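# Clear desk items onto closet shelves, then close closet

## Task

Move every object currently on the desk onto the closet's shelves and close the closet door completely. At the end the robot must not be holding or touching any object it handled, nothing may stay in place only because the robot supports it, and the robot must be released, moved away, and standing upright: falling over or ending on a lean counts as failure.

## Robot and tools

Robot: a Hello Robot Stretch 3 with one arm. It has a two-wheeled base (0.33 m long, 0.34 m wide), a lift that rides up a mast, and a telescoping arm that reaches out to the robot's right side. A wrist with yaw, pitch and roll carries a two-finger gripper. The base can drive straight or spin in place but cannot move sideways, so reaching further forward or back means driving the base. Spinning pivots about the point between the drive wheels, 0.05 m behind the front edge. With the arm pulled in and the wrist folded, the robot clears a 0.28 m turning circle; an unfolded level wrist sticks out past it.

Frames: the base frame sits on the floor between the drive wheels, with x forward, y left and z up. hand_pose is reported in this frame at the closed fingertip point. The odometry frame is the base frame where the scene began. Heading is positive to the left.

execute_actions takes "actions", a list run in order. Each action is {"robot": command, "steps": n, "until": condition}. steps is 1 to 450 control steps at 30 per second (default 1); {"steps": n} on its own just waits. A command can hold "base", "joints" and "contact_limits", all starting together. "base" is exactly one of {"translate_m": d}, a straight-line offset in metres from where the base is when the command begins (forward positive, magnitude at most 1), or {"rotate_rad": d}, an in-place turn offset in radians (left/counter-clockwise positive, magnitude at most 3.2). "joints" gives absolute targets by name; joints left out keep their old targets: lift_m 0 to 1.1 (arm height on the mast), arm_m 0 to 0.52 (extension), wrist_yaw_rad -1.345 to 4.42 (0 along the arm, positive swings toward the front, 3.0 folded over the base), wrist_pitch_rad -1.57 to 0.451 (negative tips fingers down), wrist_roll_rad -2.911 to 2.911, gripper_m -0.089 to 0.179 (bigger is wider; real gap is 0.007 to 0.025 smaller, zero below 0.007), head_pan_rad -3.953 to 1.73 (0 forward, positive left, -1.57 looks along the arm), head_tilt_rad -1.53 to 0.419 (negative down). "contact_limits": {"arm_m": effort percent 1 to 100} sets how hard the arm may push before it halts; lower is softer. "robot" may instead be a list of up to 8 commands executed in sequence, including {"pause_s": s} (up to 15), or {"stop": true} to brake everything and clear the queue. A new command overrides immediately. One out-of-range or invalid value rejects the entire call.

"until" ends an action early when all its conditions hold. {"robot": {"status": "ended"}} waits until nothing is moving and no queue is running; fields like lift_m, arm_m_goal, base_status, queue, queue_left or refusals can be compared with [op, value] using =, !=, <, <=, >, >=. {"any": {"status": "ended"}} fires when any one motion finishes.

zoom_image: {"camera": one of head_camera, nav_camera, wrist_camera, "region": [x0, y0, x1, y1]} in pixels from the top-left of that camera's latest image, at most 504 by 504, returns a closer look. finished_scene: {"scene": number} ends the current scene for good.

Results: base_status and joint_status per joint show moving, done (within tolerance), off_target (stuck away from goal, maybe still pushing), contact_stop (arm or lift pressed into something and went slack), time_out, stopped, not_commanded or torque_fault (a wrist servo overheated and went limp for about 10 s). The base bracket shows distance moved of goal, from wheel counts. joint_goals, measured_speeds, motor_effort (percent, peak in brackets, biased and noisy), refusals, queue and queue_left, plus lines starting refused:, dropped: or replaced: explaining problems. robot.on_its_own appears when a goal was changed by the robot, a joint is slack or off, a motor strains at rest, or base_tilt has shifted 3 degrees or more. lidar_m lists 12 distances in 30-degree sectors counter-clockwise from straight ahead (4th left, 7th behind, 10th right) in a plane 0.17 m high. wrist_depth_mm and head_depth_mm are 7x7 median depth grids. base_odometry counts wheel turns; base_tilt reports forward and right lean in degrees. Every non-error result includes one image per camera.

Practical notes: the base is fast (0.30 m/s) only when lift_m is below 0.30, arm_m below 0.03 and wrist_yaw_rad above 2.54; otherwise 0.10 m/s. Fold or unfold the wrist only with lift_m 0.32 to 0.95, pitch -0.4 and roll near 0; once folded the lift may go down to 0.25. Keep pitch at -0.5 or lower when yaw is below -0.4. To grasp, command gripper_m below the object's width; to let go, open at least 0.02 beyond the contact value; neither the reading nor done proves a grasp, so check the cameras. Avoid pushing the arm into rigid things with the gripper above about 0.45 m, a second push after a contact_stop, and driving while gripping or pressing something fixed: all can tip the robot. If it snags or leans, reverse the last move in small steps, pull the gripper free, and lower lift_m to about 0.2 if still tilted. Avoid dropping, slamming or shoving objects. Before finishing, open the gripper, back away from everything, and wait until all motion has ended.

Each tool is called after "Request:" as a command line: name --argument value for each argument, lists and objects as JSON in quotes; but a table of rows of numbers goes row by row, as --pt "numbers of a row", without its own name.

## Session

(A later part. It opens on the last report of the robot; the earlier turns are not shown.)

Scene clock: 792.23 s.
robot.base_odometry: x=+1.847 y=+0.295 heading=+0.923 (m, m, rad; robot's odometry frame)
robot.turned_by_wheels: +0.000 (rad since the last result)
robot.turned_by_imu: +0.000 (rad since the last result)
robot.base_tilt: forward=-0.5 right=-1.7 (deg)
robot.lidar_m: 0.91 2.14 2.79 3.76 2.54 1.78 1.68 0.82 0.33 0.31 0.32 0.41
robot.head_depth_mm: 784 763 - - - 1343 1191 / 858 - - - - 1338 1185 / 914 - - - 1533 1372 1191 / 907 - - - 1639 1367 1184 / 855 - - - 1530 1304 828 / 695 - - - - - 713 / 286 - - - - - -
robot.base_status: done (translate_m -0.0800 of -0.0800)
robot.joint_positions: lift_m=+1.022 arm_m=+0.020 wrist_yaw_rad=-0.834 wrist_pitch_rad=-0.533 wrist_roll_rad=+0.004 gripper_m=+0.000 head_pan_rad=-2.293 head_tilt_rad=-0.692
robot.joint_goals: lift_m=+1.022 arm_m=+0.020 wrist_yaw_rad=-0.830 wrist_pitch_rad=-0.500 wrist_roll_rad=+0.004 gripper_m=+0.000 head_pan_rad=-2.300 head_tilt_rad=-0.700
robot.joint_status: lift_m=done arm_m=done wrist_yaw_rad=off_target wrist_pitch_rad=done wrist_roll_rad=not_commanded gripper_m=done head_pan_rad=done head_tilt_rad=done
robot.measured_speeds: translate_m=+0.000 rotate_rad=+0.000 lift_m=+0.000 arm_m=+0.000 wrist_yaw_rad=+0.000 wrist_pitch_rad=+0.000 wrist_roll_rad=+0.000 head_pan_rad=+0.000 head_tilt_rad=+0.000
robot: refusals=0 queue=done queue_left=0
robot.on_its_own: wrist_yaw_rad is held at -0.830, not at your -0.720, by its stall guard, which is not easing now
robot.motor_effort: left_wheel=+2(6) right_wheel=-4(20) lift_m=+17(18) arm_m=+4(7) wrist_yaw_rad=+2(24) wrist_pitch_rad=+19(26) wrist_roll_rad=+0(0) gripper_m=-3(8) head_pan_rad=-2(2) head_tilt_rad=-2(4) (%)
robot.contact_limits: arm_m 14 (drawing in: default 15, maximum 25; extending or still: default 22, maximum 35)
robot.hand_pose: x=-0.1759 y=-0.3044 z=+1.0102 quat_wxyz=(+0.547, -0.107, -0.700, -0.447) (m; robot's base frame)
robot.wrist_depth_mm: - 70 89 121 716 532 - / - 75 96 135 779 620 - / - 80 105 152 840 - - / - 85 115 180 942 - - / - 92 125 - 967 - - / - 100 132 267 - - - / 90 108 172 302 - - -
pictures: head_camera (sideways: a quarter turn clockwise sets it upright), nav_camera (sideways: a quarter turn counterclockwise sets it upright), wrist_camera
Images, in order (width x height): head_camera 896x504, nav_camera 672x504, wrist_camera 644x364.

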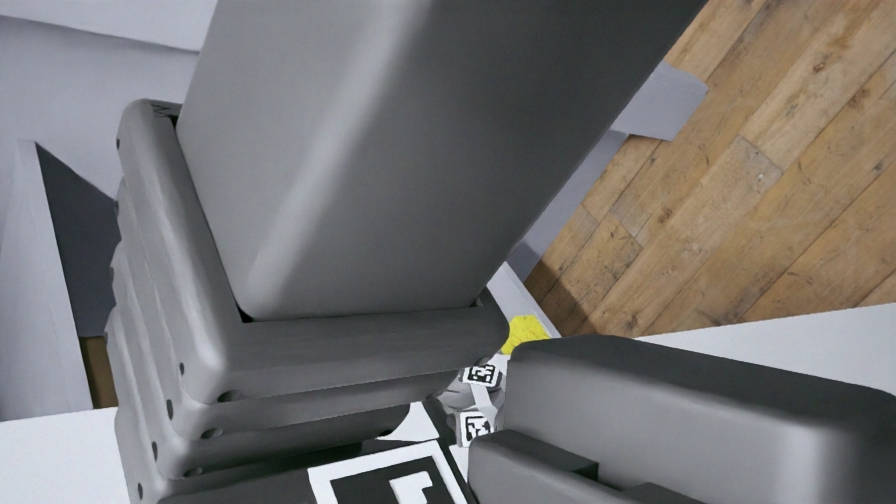

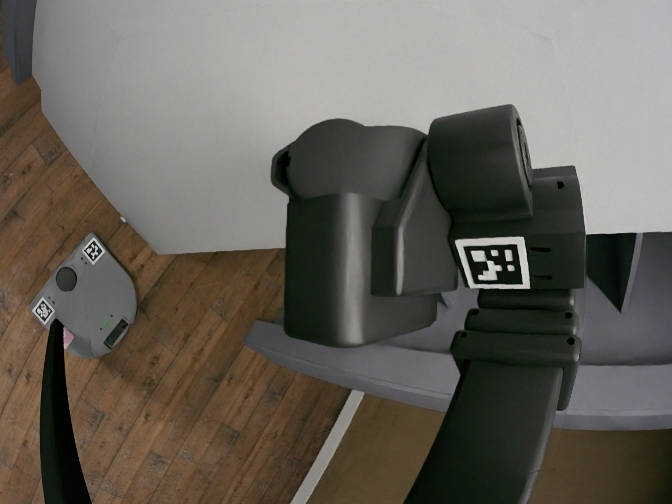

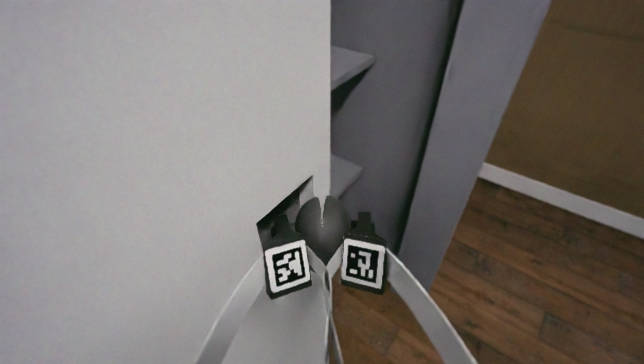

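Request:
execute_actions --actions '[{"robot":{"joints":{"arm_m":0.025},"contact_limits":{"arm_m":14},"base":{"translate_m":-0.25}},"steps":200,"until":{"robot":{"status":"ended"}}}]'

Scene clock: 798.97 s.
robot.base_odometry: x=+1.697 y=+0.095 heading=+0.923 (m, m, rad; robot's odometry frame)
robot.turned_by_wheels: +0.000 (rad since the last result)
robot.turned_by_imu: -0.002 (rad since the last result)
robot.base_tilt: forward=-0.6 right=-1.8 (deg)
robot.lidar_m: 1.02 2.39 3.13 3.32 2.20 1.51 1.43 0.60 0.35 0.33 0.34 0.44
robot.head_depth_mm: 495 565 - - - 1339 1184 / 505 - - - - 1309 1186 / 554 - - - 932 1074 1182 / 707 - - - 1233 1346 1185 / 751 - - - 1419 1368 1136 / 796 - - - - - 732 / 650 - - - - - -
robot.base_status: done (translate_m -0.2500 of -0.2500)
robot.joint_positions: lift_m=+1.022 arm_m=+0.025 wrist_yaw_rad=-0.827 wrist_pitch_rad=-0.519 wrist_roll_rad=+0.004 gripper_m=+0.000 head_pan_rad=-2.293 head_tilt_rad=-0.692
robot.joint_goals: lift_m=+1.022 arm_m=+0.025 wrist_yaw_rad=-0.830 wrist_pitch_rad=-0.500 wrist_roll_rad=+0.004 gripper_m=+0.000 head_pan_rad=-2.300 head_tilt_rad=-0.700
robot.joint_status: lift_m=done arm_m=done wrist_yaw_rad=off_target wrist_pitch_rad=done wrist_roll_rad=not_commanded gripper_m=done head_pan_rad=done head_tilt_rad=done
robot.measured_speeds: translate_m=+0.000 rotate_rad=+0.000 lift_m=+0.000 arm_m=+0.000 wrist_yaw_rad=+0.000 wrist_pitch_rad=+0.000 wrist_roll_rad=+0.000 head_pan_rad=+0.000 head_tilt_rad=+0.000
robot: refusals=0 queue=done queue_left=0
robot.on_its_own: wrist_yaw_rad is held at -0.830, not at your -0.720, by its stall guard, which is not easing now
robot.motor_effort: left_wheel=+2(12) right_wheel=-4(30) lift_m=+17(18) arm_m=+3(7) wrist_yaw_rad=-2(15) wrist_pitch_rad=+11(25) wrist_roll_rad=+0(0) gripper_m=-2(4) head_pan_rad=-2(1) head_tilt_rad=-2(3) (%)
robot.contact_limits: arm_m 14 (drawing in: default 15, maximum 25; extending or still: default 22, maximum 35)
robot.hand_pose: x=-0.1765 y=-0.3121 z=+1.0133 quat_wxyz=(+0.552, -0.109, -0.700, -0.441) (m; robot's base frame)
robot.wrist_depth_mm: - 80 101 576 383 355 926 / - 85 109 620 427 - - / - 91 118 686 464 - - / - 97 130 771 518 - - / 89 104 150 - 595 - - / 95 113 150 - - - - / 102 122 194 979 - - -
pictures: head_camera (sideways: a quarter turn clockwise sets it upright), nav_camera (sideways: a quarter turn counterclockwise sets it upright), wrist_camera
Images, in order (width x height): head_camera 896x504, nav_camera 672x504, wrist_camera 644x364.

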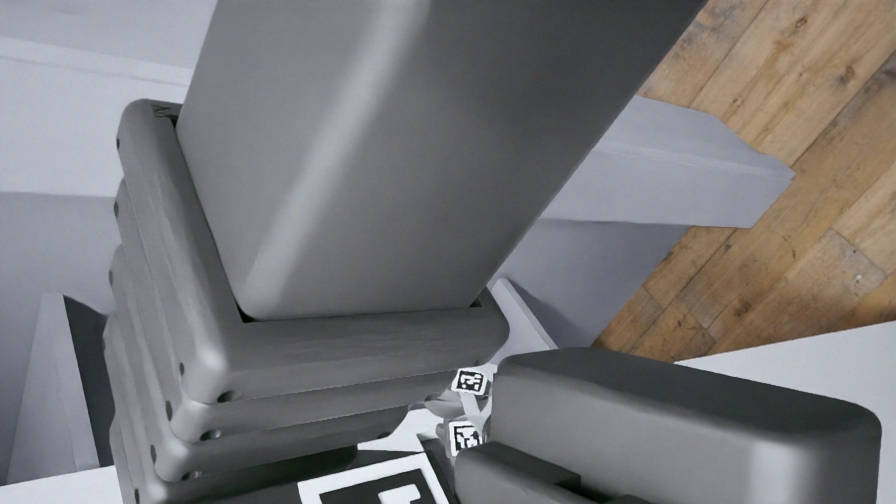

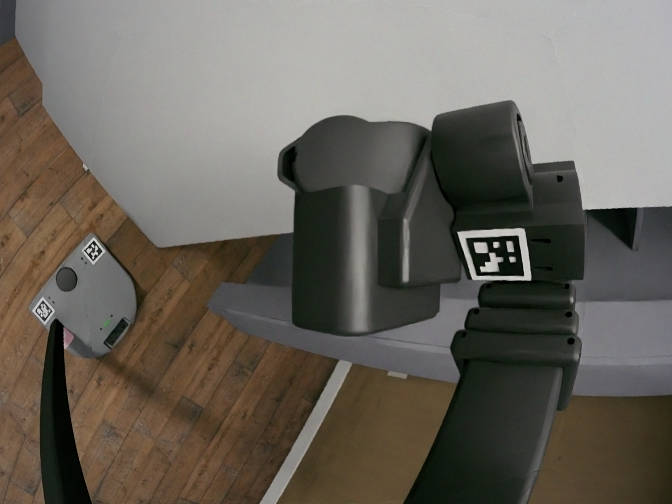

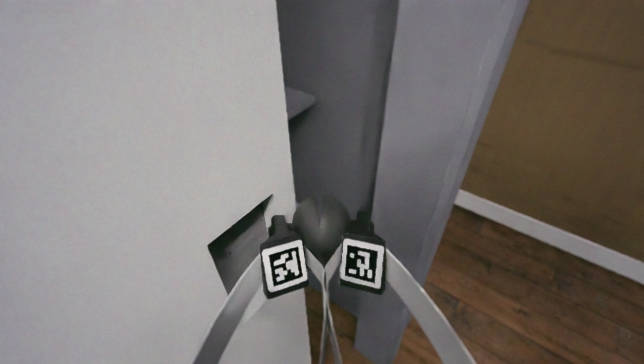

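Request:
execute_actions --actions '[{"robot":[{"joints":{"arm_m":0.01,"wrist_yaw_rad":-0.8}},{"base":{"translate_m":0.045},"joints":{"lift_m":1.017}},{"joints":{"arm_m":0.08},"contact_limits":{"arm_m":9}}],"steps":300,"until":{"robot":{"status":"ended"}}}]'

Scene clock: 804.73 s.
robot.base_odometry: x=+1.724 y=+0.131 heading=+0.922 (m, m, rad; robot's odometry frame)
robot.turned_by_wheels: +0.000 (rad since the last result)
robot.turned_by_imu: -0.002 (rad since the last result)
robot.base_tilt: forward=-0.6 right=-1.8 (deg)
robot.lidar_m: 0.97 2.34 3.05 3.30 2.27 1.56 1.47 0.64 0.35 0.33 0.33 0.43
robot.head_depth_mm: 519 578 - - - 1317 1191 / 551 587 - - - 1285 1188 / 699 - - - 1053 1172 1183 / 762 - - - 1349 1362 1185 / 802 - - - 1371 703 856 / 327 - - - 523 589 698 / 296 - - 397 - - 603
robot.base_status: done (translate_m +0.0450 of +0.0450)
robot.joint_positions: lift_m=+1.017 arm_m=+0.043 wrist_yaw_rad=-0.858 wrist_pitch_rad=-0.556 wrist_roll_rad=+0.004 gripper_m=+0.000 head_pan_rad=-2.293 head_tilt_rad=-0.693
robot.joint_goals: lift_m=+1.017 arm_m=+0.044 wrist_yaw_rad=-0.800 wrist_pitch_rad=-0.500 wrist_roll_rad=+0.004 gripper_m=+0.000 head_pan_rad=-2.300 head_tilt_rad=-0.700
robot.joint_status: lift_m=done arm_m=contact_stop wrist_yaw_rad=done wrist_pitch_rad=done wrist_roll_rad=not_commanded gripper_m=done head_pan_rad=done head_tilt_rad=done
robot.measured_speeds: translate_m=+0.001 rotate_rad=+0.000 lift_m=+0.000 arm_m=-0.005 wrist_yaw_rad=-0.030 wrist_pitch_rad=-0.024 wrist_roll_rad=+0.000 head_pan_rad=+0.000 head_tilt_rad=+0.000
robot: refusals=0 queue=dropped queue_left=0
robot.on_its_own: arm_m is slack since a contact_stop, until your next command for it (your +0.080 is given up)
robot.motor_effort: left_wheel=-6(11) right_wheel=+6(12) lift_m=+18(21) arm_m=+5(11) wrist_yaw_rad=+36(36) wrist_pitch_rad=+34(39) wrist_roll_rad=+0(0) gripper_m=-11(10) head_pan_rad=-2(3) head_tilt_rad=-3(3) (%)
robot.contact_limits: arm_m 9 (drawing in: default 15, maximum 25; extending or still: default 22, maximum 35)
robot.hand_pose: x=-0.1765 y=-0.3222 z=+1.0004 quat_wxyz=(+0.536, -0.107, -0.700, -0.459) (m; robot's base frame)
robot.wrist_depth_mm: - 67 86 121 430 385 969 / - 72 94 134 466 - - / - 76 102 152 510 - - / - 82 112 192 584 - - / - 88 124 - 697 - - / - 96 134 286 - - - / 86 104 145 309 - - -
pictures: head_camera (sideways: a quarter turn clockwise sets it upright), nav_camera (sideways: a quarter turn counterclockwise sets it upright), wrist_camera
Images, in order (width x height): head_camera 896x504, nav_camera 672x504, wrist_camera 644x364.

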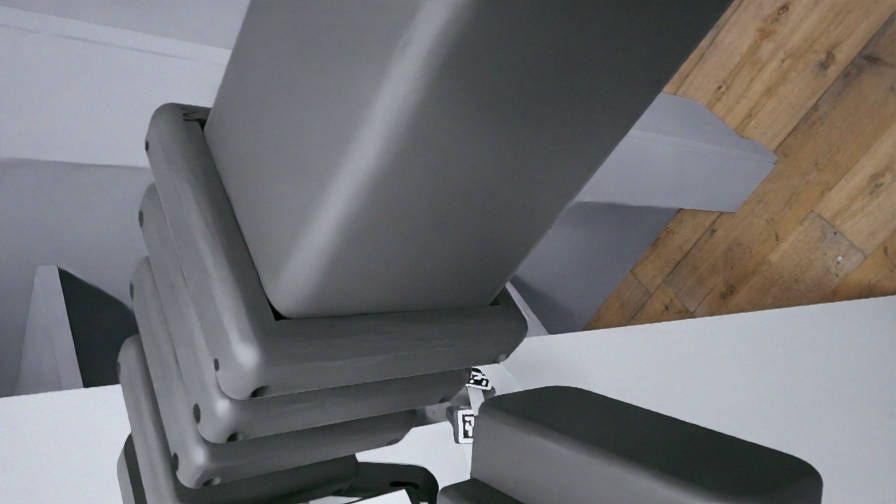

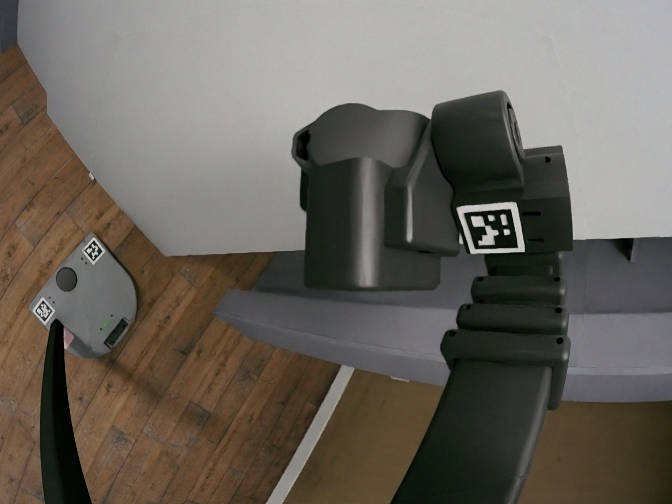

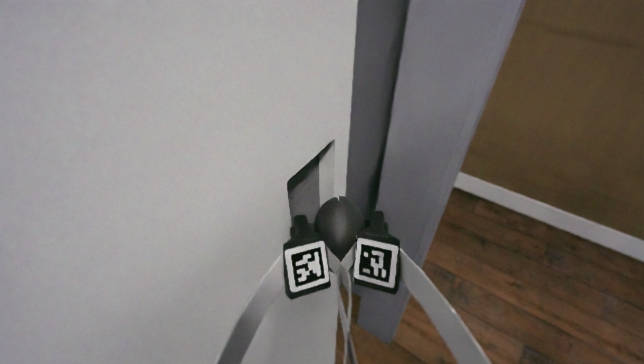

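Request:
execute_actions --actions '[{"robot":[{"joints":{"lift_m":1.027,"arm_m":0.04}},{"joints":{"arm_m":0.05},"contact_limits":{"arm_m":14},"base":{"translate_m":-0.10}}],"steps":300,"until":{"robot":{"status":"ended"}}}]'

Scene clock: 809.63 s.
robot.base_odometry: x=+1.663 y=+0.052 heading=+0.923 (m, m, rad; robot's odometry frame)
robot.turned_by_wheels: +0.000 (rad since the last result)
robot.turned_by_imu: -0.001 (rad since the last result)
robot.base_tilt: forward=-0.6 right=-1.8 (deg)
robot.lidar_m: 1.07 2.44 3.20 3.73 2.12 1.45 1.37 0.56 0.35 0.33 0.34 0.44
robot.head_depth_mm: 529 599 - - - 1361 1192 / 452 - - - 1050 1338 1196 / 476 - - - 838 1015 1166 / 621 - - - 1092 1283 1182 / 689 - - - 1279 1340 917 / 716 - - - 520 595 710 / 299 - - 392 - 541 604
robot.base_status: done (translate_m -0.1000 of -0.1000)
robot.joint_positions: lift_m=+1.027 arm_m=+0.050 wrist_yaw_rad=-0.873 wrist_pitch_rad=-0.537 wrist_roll_rad=+0.004 gripper_m=+0.000 head_pan_rad=-2.293 head_tilt_rad=-0.693
robot.joint_goals: lift_m=+1.027 arm_m=+0.050 wrist_yaw_rad=-0.867 wrist_pitch_rad=-0.500 wrist_roll_rad=+0.004 gripper_m=+0.000 head_pan_rad=-2.300 head_tilt_rad=-0.700
robot.joint_status: lift_m=done arm_m=done wrist_yaw_rad=done wrist_pitch_rad=done wrist_roll_rad=not_commanded gripper_m=done head_pan_rad=done head_tilt_rad=done
robot.measured_speeds: translate_m=+0.000 rotate_rad=+0.000 lift_m=+0.000 arm_m=+0.000 wrist_yaw_rad=+0.000 wrist_pitch_rad=+0.000 wrist_roll_rad=+0.000 head_pan_rad=+0.000 head_tilt_rad=+0.000
robot: refusals=0 queue=done queue_left=0
robot.on_its_own: wrist_yaw_rad is held at -0.867, not at your -0.800, by its stall guard, which is not easing now
robot.motor_effort: left_wheel=+2(10) right_wheel=-4(25) lift_m=+35(44) arm_m=+5(13) wrist_yaw_rad=+3(35) wrist_pitch_rad=+22(33) wrist_roll_rad=+0(1) gripper_m=-3(11) head_pan_rad=-2(2) head_tilt_rad=-4(2) (%)
robot.contact_limits: arm_m 14 (drawing in: default 15, maximum 25; extending or still: default 22, maximum 35)
robot.hand_pose: x=-0.1807 y=-0.3280 z=+1.0138 quat_wxyz=(+0.537, -0.119, -0.698, -0.458) (m; robot's base frame)
robot.wrist_depth_mm: - 68 88 123 322 912 909 / - 73 95 138 355 - 922 / - 77 103 154 397 - - / - 82 112 182 454 - - / - 88 122 - 525 - - / - 95 128 274 - - - / - 104 169 303 - - -
pictures: head_camera (sideways: a quarter turn clockwise sets it upright), nav_camera (sideways: a quarter turn counterclockwise sets it upright), wrist_camera
Images, in order (width x height): head_camera 896x504, nav_camera 672x504, wrist_camera 644x364.

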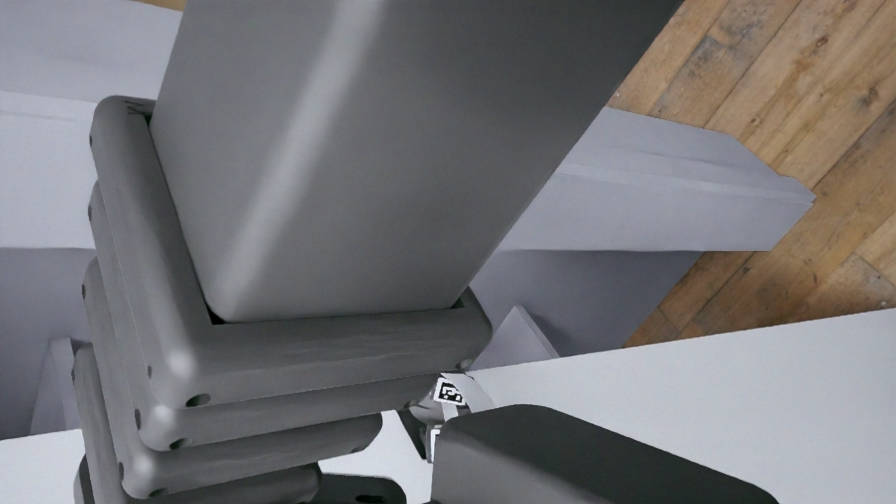

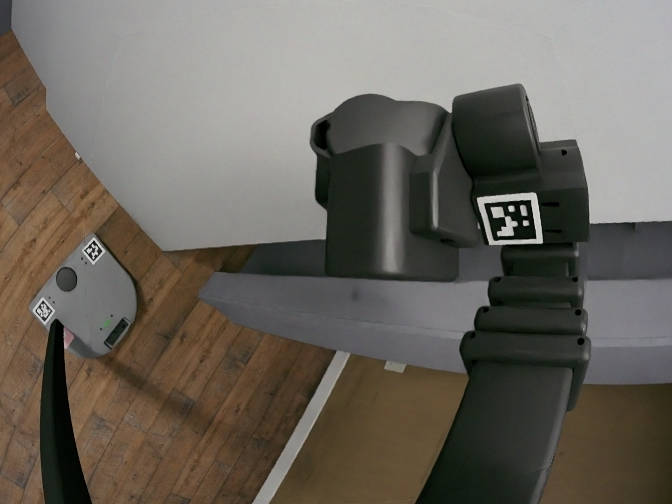

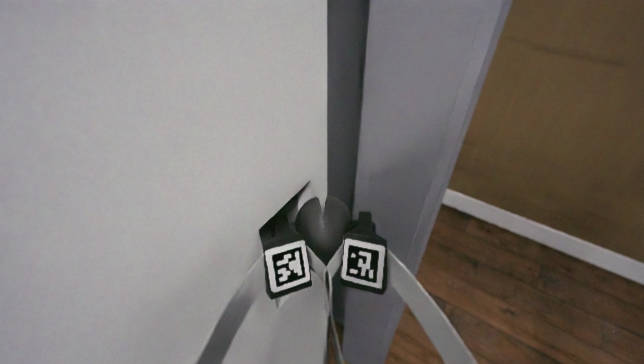

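Request:
execute_actions --actions '[{"robot":{"joints":{"arm_m":0.058},"contact_limits":{"arm_m":14},"base":{"translate_m":-0.07}},"steps":300,"until":{"robot":{"status":"ended"}}}]'

Scene clock: 812.73 s.
robot.base_odometry: x=+1.621 y=-0.004 heading=+0.923 (m, m, rad; robot's odometry frame)
robot.turned_by_wheels: +0.000 (rad since the last result)
robot.turned_by_imu: -0.001 (rad since the last result)
robot.base_tilt: forward=-0.6 right=-1.7 (deg)
robot.lidar_m: 1.14 2.52 3.26 3.71 2.01 1.39 1.30 0.50 0.36 0.34 0.35 0.45
robot.head_depth_mm: 549 1263 - - - 1354 1186 / 469 - - - 1502 1369 1190 / 406 - - - 782 1022 1168 / 433 - - - 765 950 1139 / 593 - - - 1108 1295 946 / 647 - - 479 522 606 727 / 304 - - 399 - 534 612
robot.base_status: done (translate_m -0.0700 of -0.0700)
robot.joint_positions: lift_m=+1.027 arm_m=+0.057 wrist_yaw_rad=-0.879 wrist_pitch_rad=-0.538 wrist_roll_rad=+0.004 gripper_m=+0.000 head_pan_rad=-2.293 head_tilt_rad=-0.693
robot.joint_goals: lift_m=+1.027 arm_m=+0.058 wrist_yaw_rad=-0.867 wrist_pitch_rad=-0.500 wrist_roll_rad=+0.004 gripper_m=+0.000 head_pan_rad=-2.300 head_tilt_rad=-0.700
robot.joint_status: lift_m=done arm_m=done wrist_yaw_rad=done wrist_pitch_rad=done wrist_roll_rad=not_commanded gripper_m=done head_pan_rad=done head_tilt_rad=done
robot.measured_speeds: translate_m=+0.000 rotate_rad=+0.000 lift_m=+0.000 arm_m=+0.000 wrist_yaw_rad=+0.000 wrist_pitch_rad=+0.000 wrist_roll_rad=+0.000 head_pan_rad=+0.000 head_tilt_rad=+0.000
robot: refusals=0 queue=done queue_left=0
robot.on_its_own: wrist_yaw_rad is held at -0.867, not at your -0.800, by its stall guard, which is not easing now
robot.motor_effort: left_wheel=+1(5) right_wheel=-2(21) lift_m=+35(35) arm_m=+5(13) wrist_yaw_rad=+7(12) wrist_pitch_rad=+23(29) wrist_roll_rad=+0(0) gripper_m=-5(5) head_pan_rad=-2(2) head_tilt_rad=-3(2) (%)
robot.contact_limits: arm_m 14 (drawing in: default 15, maximum 25; extending or still: default 22, maximum 35)
robot.hand_pose: x=-0.1814 y=-0.3347 z=+1.0134 quat_wxyz=(+0.536, -0.120, -0.698, -0.460) (m; robot's base frame)
robot.wrist_depth_mm: - 68 86 122 255 876 837 / - 71 93 135 279 - 898 / - 76 101 154 323 - 970 / - 81 110 180 370 - - / - 87 120 - 469 - - / - 93 126 421 - - - / - 102 167 304 - - -
pictures: head_camera (sideways: a quarter turn clockwise sets it upright), nav_camera (sideways: a quarter turn counterclockwise sets it upright), wrist_camera
Images, in order (width x height): head_camera 896x504, nav_camera 672x504, wrist_camera 644x364.

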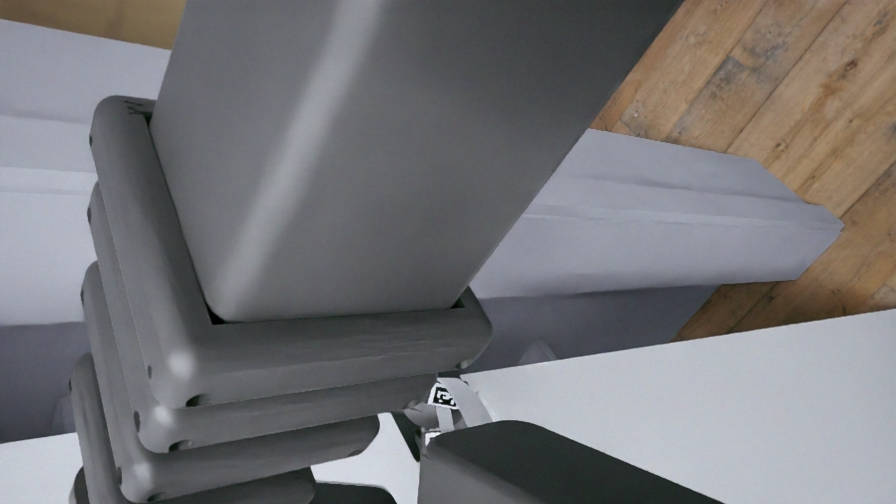

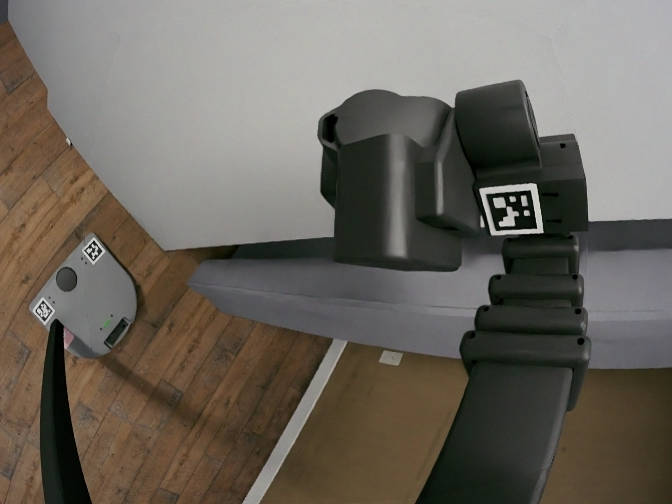

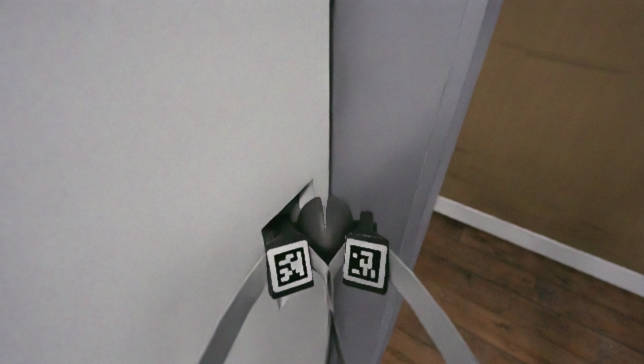

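Request:
execute_actions --actions '[{"robot":{"joints":{"arm_m":0.063},"contact_limits":{"arm_m":14},"base":{"translate_m":-0.05}},"steps":300,"until":{"robot":{"status":"ended"}}}]'

Scene clock: 816.37 s.
robot.base_odometry: x=+1.591 y=-0.044 heading=+0.923 (m, m, rad; robot's odometry frame)
robot.turned_by_wheels: +0.000 (rad since the last result)
robot.turned_by_imu: +0.000 (rad since the last result)
robot.base_tilt: forward=-0.5 right=-1.8 (deg)
robot.lidar_m: 1.17 2.57 3.34 3.72 1.94 1.33 1.25 0.48 0.36 0.34 0.35 0.45
robot.head_depth_mm: 1170 1240 - - - 1348 1190 / 477 - - - 1504 1368 1185 / 404 - - - 829 1067 1190 / 378 - - - 683 848 1116 / 409 - - - 801 952 961 / 577 - - 482 532 614 733 / 308 - 383 - 492 537 620
robot.base_status: done (translate_m -0.0500 of -0.0500)
robot.joint_positions: lift_m=+1.027 arm_m=+0.062 wrist_yaw_rad=-0.880 wrist_pitch_rad=-0.542 wrist_roll_rad=+0.004 gripper_m=+0.000 head_pan_rad=-2.293 head_tilt_rad=-0.693
robot.joint_goals: lift_m=+1.027 arm_m=+0.063 wrist_yaw_rad=-0.867 wrist_pitch_rad=-0.500 wrist_roll_rad=+0.004 gripper_m=+0.000 head_pan_rad=-2.300 head_tilt_rad=-0.700
robot.joint_status: lift_m=done arm_m=done wrist_yaw_rad=done wrist_pitch_rad=done wrist_roll_rad=not_commanded gripper_m=done head_pan_rad=done head_tilt_rad=done
robot.measured_speeds: translate_m=+0.000 rotate_rad=+0.000 lift_m=+0.000 arm_m=+0.000 wrist_yaw_rad=+0.000 wrist_pitch_rad=+0.000 wrist_roll_rad=+0.000 head_pan_rad=+0.000 head_tilt_rad=+0.000
robot: refusals=0 queue=done queue_left=0
robot.on_its_own: wrist_yaw_rad is held at -0.867, not at your -0.800, by its stall guard, which is not easing now
robot.motor_effort: left_wheel=+2(4) right_wheel=-5(19) lift_m=+35(34) arm_m=+5(5) wrist_yaw_rad=+8(11) wrist_pitch_rad=+25(28) wrist_roll_rad=+0(0) gripper_m=-4(6) head_pan_rad=-3(2) head_tilt_rad=-2(2) (%)
robot.contact_limits: arm_m 14 (drawing in: default 15, maximum 25; extending or still: default 22, maximum 35)
robot.hand_pose: x=-0.1812 y=-0.3391 z=+1.0127 quat_wxyz=(+0.534, -0.120, -0.698, -0.462) (m; robot's base frame)
robot.wrist_depth_mm: - 67 86 121 209 891 789 / - 71 93 135 232 980 854 / - 75 101 153 263 - 909 / - 80 110 178 310 - - / - 86 119 - 654 - - / - 93 125 371 - - - / - 100 164 303 - - -
pictures: head_camera (sideways: a quarter turn clockwise sets it upright), nav_camera (sideways: a quarter turn counterclockwise sets it upright), wrist_camera
Images, in order (width x height): head_camera 896x504, nav_camera 672x504, wrist_camera 644x364.

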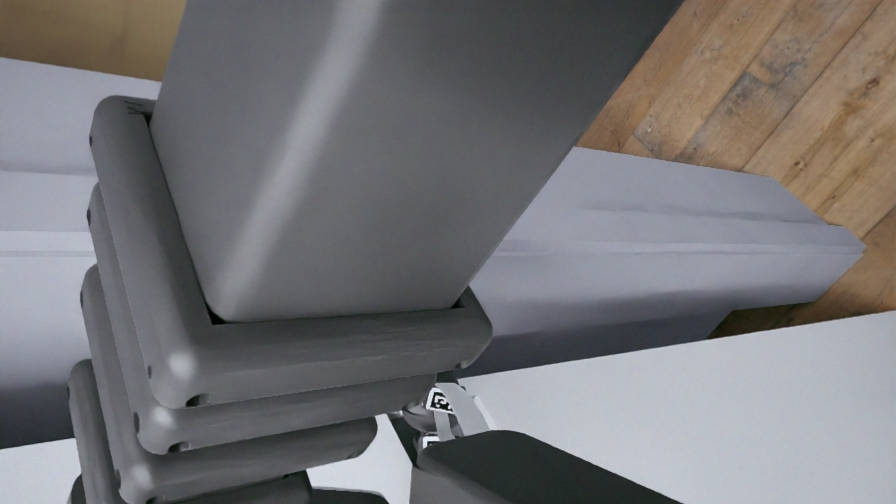

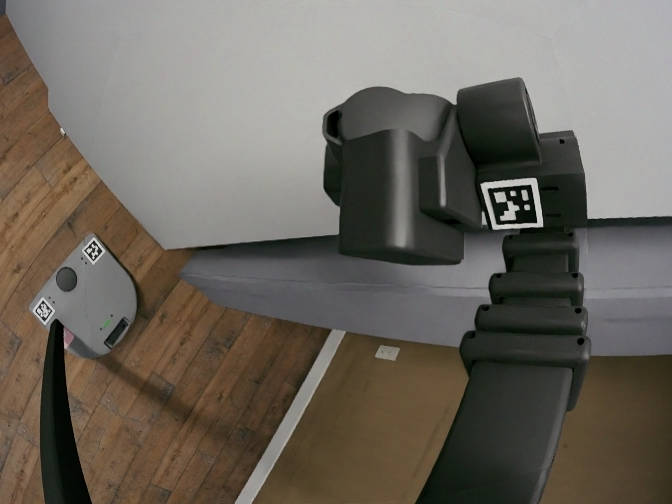

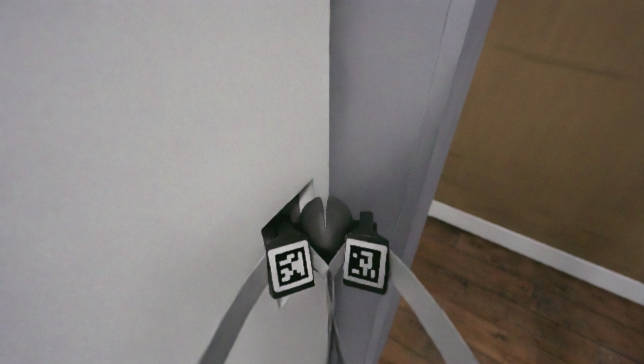

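Request:
execute_actions --actions '[{"robot":{"joints":{"arm_m":0.068},"contact_limits":{"arm_m":14},"base":{"translate_m":-0.04}},"steps":300,"until":{"robot":{"status":"ended"}}}]'

Scene clock: 819.13 s.
robot.base_odometry: x=+1.567 y=-0.076 heading=+0.923 (m, m, rad; robot's odometry frame)
robot.turned_by_wheels: +0.000 (rad since the last result)
robot.turned_by_imu: +0.000 (rad since the last result)
robot.base_tilt: forward=-0.5 right=-1.8 (deg)
robot.lidar_m: 1.17 2.61 3.39 3.29 1.88 1.29 1.22 0.51 0.37 0.35 0.35 0.46
robot.head_depth_mm: 1135 1207 - - - 1348 1189 / 486 - - - 1515 1368 1190 / 424 - - - 845 1287 1188 / 366 - - - 662 825 1082 / 357 - - - 680 806 970 / 390 - - 486 538 622 742 / 311 - 385 - 488 540 626
robot.base_status: done (translate_m -0.0400 of -0.0400)
robot.joint_positions: lift_m=+1.027 arm_m=+0.067 wrist_yaw_rad=-0.884 wrist_pitch_rad=-0.544 wrist_roll_rad=+0.004 gripper_m=+0.000 head_pan_rad=-2.293 head_tilt_rad=-0.693
robot.joint_goals: lift_m=+1.027 arm_m=+0.068 wrist_yaw_rad=-0.867 wrist_pitch_rad=-0.500 wrist_roll_rad=+0.004 gripper_m=+0.000 head_pan_rad=-2.300 head_tilt_rad=-0.700
robot.joint_status: lift_m=done arm_m=done wrist_yaw_rad=done wrist_pitch_rad=done wrist_roll_rad=not_commanded gripper_m=done head_pan_rad=done head_tilt_rad=done
robot.measured_speeds: translate_m=+0.000 rotate_rad=+0.000 lift_m=+0.000 arm_m=+0.000 wrist_yaw_rad=+0.000 wrist_pitch_rad=+0.000 wrist_roll_rad=+0.000 head_pan_rad=+0.000 head_tilt_rad=+0.000
robot: refusals=0 queue=done queue_left=0
robot.on_its_own: wrist_yaw_rad is held at -0.867, not at your -0.800, by its stall guard, which is not easing now
robot.motor_effort: left_wheel=+1(4) right_wheel=-8(21) lift_m=+35(35) arm_m=+5(7) wrist_yaw_rad=+11(13) wrist_pitch_rad=+26(29) wrist_roll_rad=+0(0) gripper_m=-5(6) head_pan_rad=-2(2) head_tilt_rad=-2(4) (%)
robot.contact_limits: arm_m 14 (drawing in: default 15, maximum 25; extending or still: default 22, maximum 35)
robot.hand_pose: x=-0.1814 y=-0.3432 z=+1.0122 quat_wxyz=(+0.533, -0.120, -0.698, -0.463) (m; robot's base frame)
robot.wrist_depth_mm: - 66 85 120 174 850 770 / - 70 92 134 193 943 844 / - 74 100 151 222 - 896 / - 79 109 180 260 - 987 / - 85 118 - - - - / - 91 127 248 - - - / - 99 165 301 - - -
pictures: head_camera (sideways: a quarter turn clockwise sets it upright), nav_camera (sideways: a quarter turn counterclockwise sets it upright), wrist_camera
Images, in order (width x height): head_camera 896x504, nav_camera 672x504, wrist_camera 644x364.

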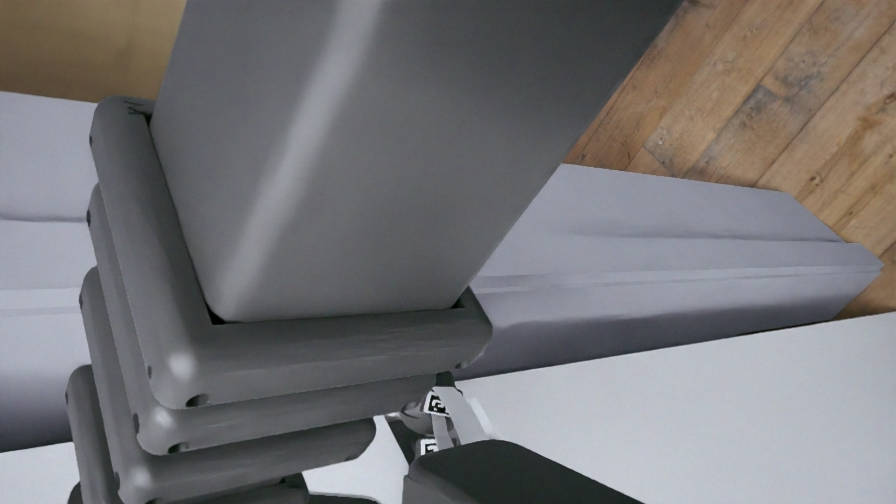

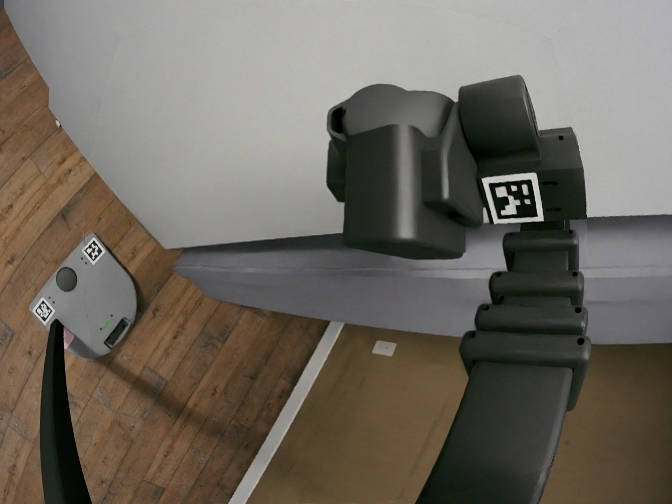

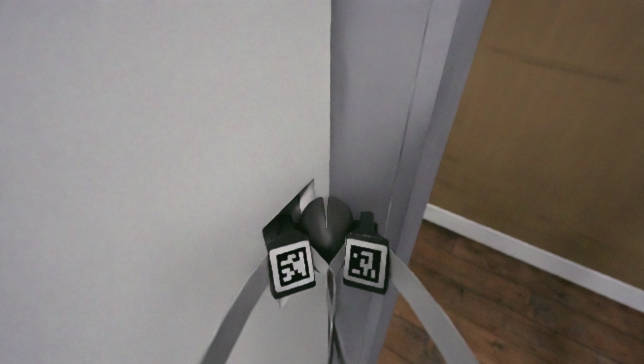

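Request:
execute_actions --actions '[{"robot":{"joints":{"arm_m":0.071},"contact_limits":{"arm_m":14},"base":{"translate_m":-0.03}},"steps":300,"until":{"robot":{"status":"ended"}}}]'

Scene clock: 823.40 s.
robot.base_odometry: x=+1.549 y=-0.100 heading=+0.923 (m, m, rad; robot's odometry frame)
robot.turned_by_wheels: +0.000 (rad since the last result)
robot.turned_by_imu: +0.000 (rad since the last result)
robot.base_tilt: forward=-0.6 right=-1.8 (deg)
robot.lidar_m: 1.18 2.64 3.44 3.71 1.82 1.26 1.18 0.51 0.37 0.35 0.36 0.46
robot.head_depth_mm: 1108 1171 - - - 1358 1185 / 1156 - - - 1501 1373 1193 / 429 - - - 881 1311 1191 / 382 - - - 673 827 1077 / 337 - - - 612 747 925 / 349 - - 491 543 627 744 / 315 - 387 435 489 545 632
robot.base_status: done (translate_m -0.0300 of -0.0300)
robot.joint_positions: lift_m=+1.027 arm_m=+0.070 wrist_yaw_rad=-0.886 wrist_pitch_rad=-0.545 wrist_roll_rad=+0.004 gripper_m=+0.000 head_pan_rad=-2.293 head_tilt_rad=-0.693
robot.joint_goals: lift_m=+1.027 arm_m=+0.071 wrist_yaw_rad=-0.867 wrist_pitch_rad=-0.500 wrist_roll_rad=+0.004 gripper_m=+0.000 head_pan_rad=-2.300 head_tilt_rad=-0.700
robot.joint_status: lift_m=done arm_m=done wrist_yaw_rad=done wrist_pitch_rad=done wrist_roll_rad=not_commanded gripper_m=done head_pan_rad=done head_tilt_rad=done
robot.measured_speeds: translate_m=+0.000 rotate_rad=+0.000 lift_m=+0.000 arm_m=+0.000 wrist_yaw_rad=+0.000 wrist_pitch_rad=+0.000 wrist_roll_rad=+0.000 head_pan_rad=+0.000 head_tilt_rad=+0.000
robot: refusals=0 queue=done queue_left=0
robot.on_its_own: wrist_yaw_rad is held at -0.867, not at your -0.800, by its stall guard, which is not easing now
robot.motor_effort: left_wheel=+1(4) right_wheel=-6(18) lift_m=+35(35) arm_m=+6(6) wrist_yaw_rad=+11(11) wrist_pitch_rad=+27(29) wrist_roll_rad=+1(0) gripper_m=-5(5) head_pan_rad=-1(2) head_tilt_rad=-3(3) (%)
robot.contact_limits: arm_m 14 (drawing in: default 15, maximum 25; extending or still: default 22, maximum 35)
robot.hand_pose: x=-0.1815 y=-0.3459 z=+1.0120 quat_wxyz=(+0.532, -0.120, -0.698, -0.464) (m; robot's base frame)
robot.wrist_depth_mm: - 66 85 120 148 845 731 / - 69 91 134 167 946 819 / - 74 99 151 192 - 871 / - 79 108 179 239 - 933 / - 84 117 - - - - / - 91 126 247 - - - / - 99 166 301 - - -
pictures: head_camera (sideways: a quarter turn clockwise sets it upright), nav_camera (sideways: a quarter turn counterclockwise sets it upright), wrist_camera
Images, in order (width x height): head_camera 896x504, nav_camera 672x504, wrist_camera 644x364.

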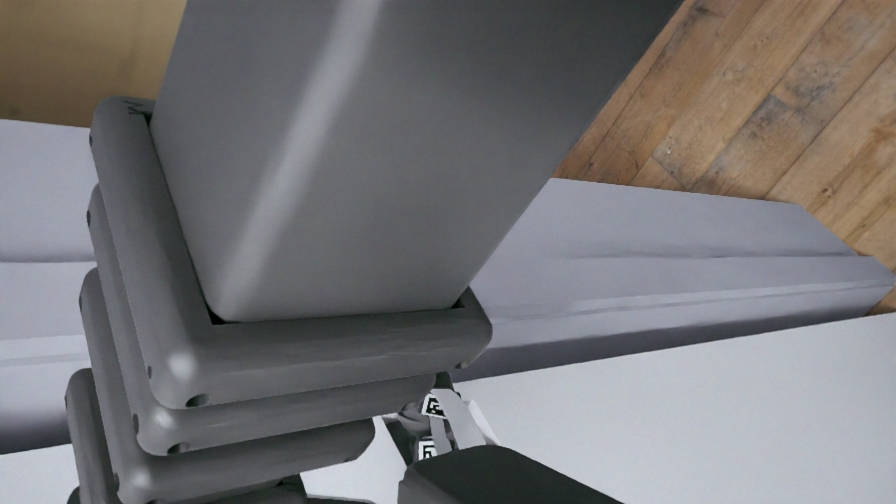

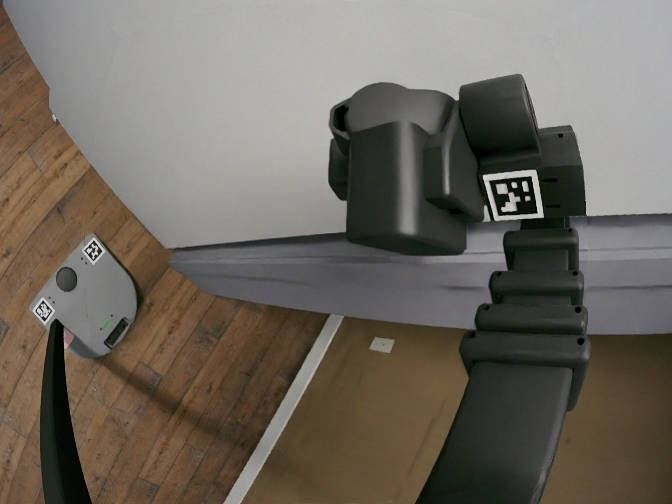

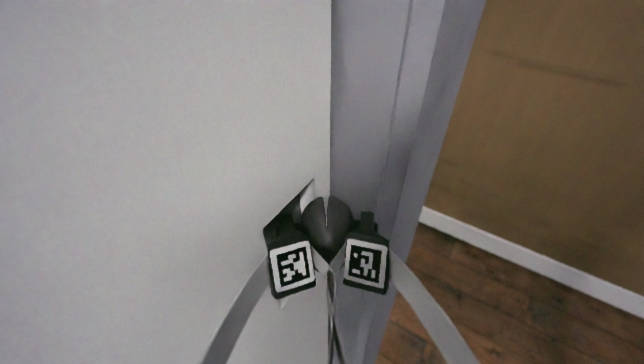

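Still moving freely. More.

Request:
execute_actions --actions '[{"robot":{"joints":{"arm_m":0.074},"contact_limits":{"arm_m":14},"base":{"translate_m":-0.03}},"steps":300,"until":{"robot":{"status":"ended"}}}]'

Scene clock: 826.63 s.
robot.base_odometry: x=+1.531 y=-0.124 heading=+0.923 (m, m, rad; robot's odometry frame)
robot.turned_by_wheels: +0.000 (rad since the last result)
robot.turned_by_imu: +0.000 (rad since the last result)
robot.base_tilt: forward=-0.5 right=-1.8 (deg)
robot.lidar_m: 1.18 2.68 3.46 3.29 1.79 1.22 1.15 0.52 0.37 0.35 0.36 0.46
robot.head_depth_mm: 1071 1139 - - - 1352 1189 / 1144 - - - 1513 1370 1187 / 431 - - - 1537 1346 1188 / 389 - - - 692 843 1097 / 336 - - - 575 696 901 / 315 - - 492 544 631 749 / 316 - 389 - 487 549 638
robot.base_status: done (translate_m -0.0300 of -0.0300)
robot.joint_positions: lift_m=+1.027 arm_m=+0.073 wrist_yaw_rad=-0.887 wrist_pitch_rad=-0.545 wrist_roll_rad=+0.004 gripper_m=+0.000 head_pan_rad=-2.293 head_tilt_rad=-0.693
robot.joint_goals: lift_m=+1.027 arm_m=+0.074 wrist_yaw_rad=-0.867 wrist_pitch_rad=-0.500 wrist_roll_rad=+0.004 gripper_m=+0.000 head_pan_rad=-2.300 head_tilt_rad=-0.700
robot.joint_status: lift_m=done arm_m=done wrist_yaw_rad=done wrist_pitch_rad=done wrist_roll_rad=not_commanded gripper_m=done head_pan_rad=done head_tilt_rad=done
robot.measured_speeds: translate_m=+0.000 rotate_rad=+0.000 lift_m=+0.000 arm_m=+0.000 wrist_yaw_rad=+0.000 wrist_pitch_rad=+0.000 wrist_roll_rad=+0.000 head_pan_rad=+0.000 head_tilt_rad=+0.000
robot: refusals=0 queue=done queue_left=0
robot.on_its_own: wrist_yaw_rad is held at -0.867, not at your -0.800, by its stall guard, which is not easing now
robot.motor_effort: left_wheel=+1(5) right_wheel=-6(17) lift_m=+35(35) arm_m=+6(11) wrist_yaw_rad=+12(13) wrist_pitch_rad=+27(29) wrist_roll_rad=+0(0) gripper_m=-5(6) head_pan_rad=-2(2) head_tilt_rad=-3(2) (%)
robot.contact_limits: arm_m 14 (drawing in: default 15, maximum 25; extending or still: default 22, maximum 35)
robot.hand_pose: x=-0.1816 y=-0.3486 z=+1.0120 quat_wxyz=(+0.532, -0.121, -0.698, -0.464) (m; robot's base frame)
robot.wrist_depth_mm: - 66 84 120 123 803 756 / - 69 91 132 141 917 804 / - 73 99 147 173 - 848 / - 78 108 173 325 - 942 / - 84 117 - - - - / - 91 127 250 - - - / - 98 162 291 - - -
pictures: head_camera (sideways: a quarter turn clockwise sets it upright), nav_camera (sideways: a quarter turn counterclockwise sets it upright), wrist_camera
Images, in order (width x height): head_camera 896x504, nav_camera 672x504, wrist_camera 644x364.

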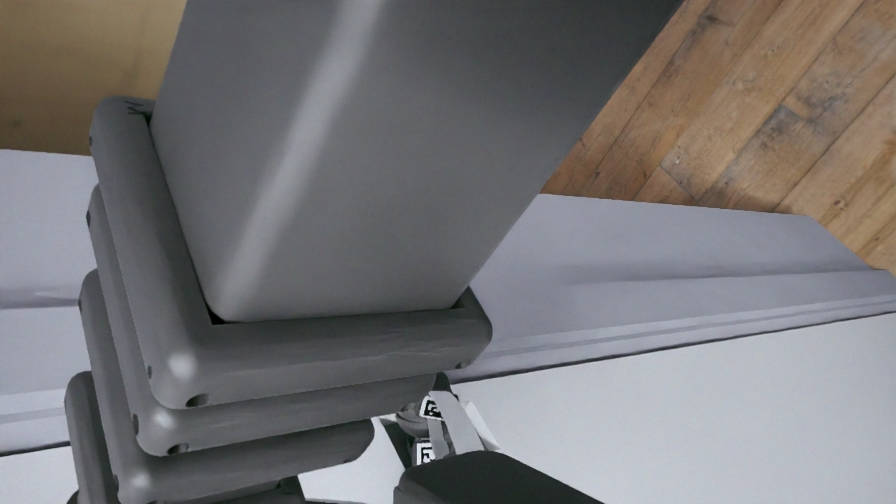

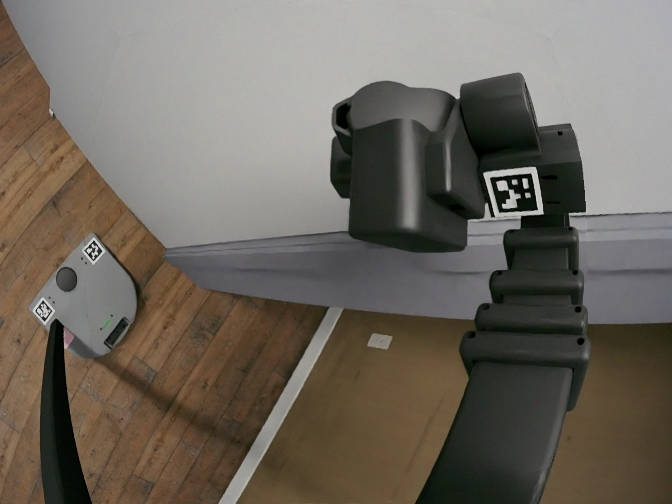

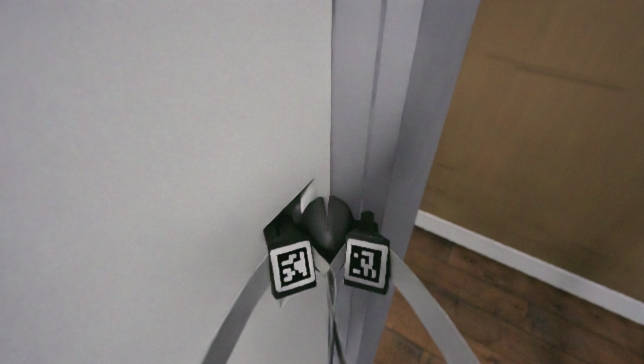

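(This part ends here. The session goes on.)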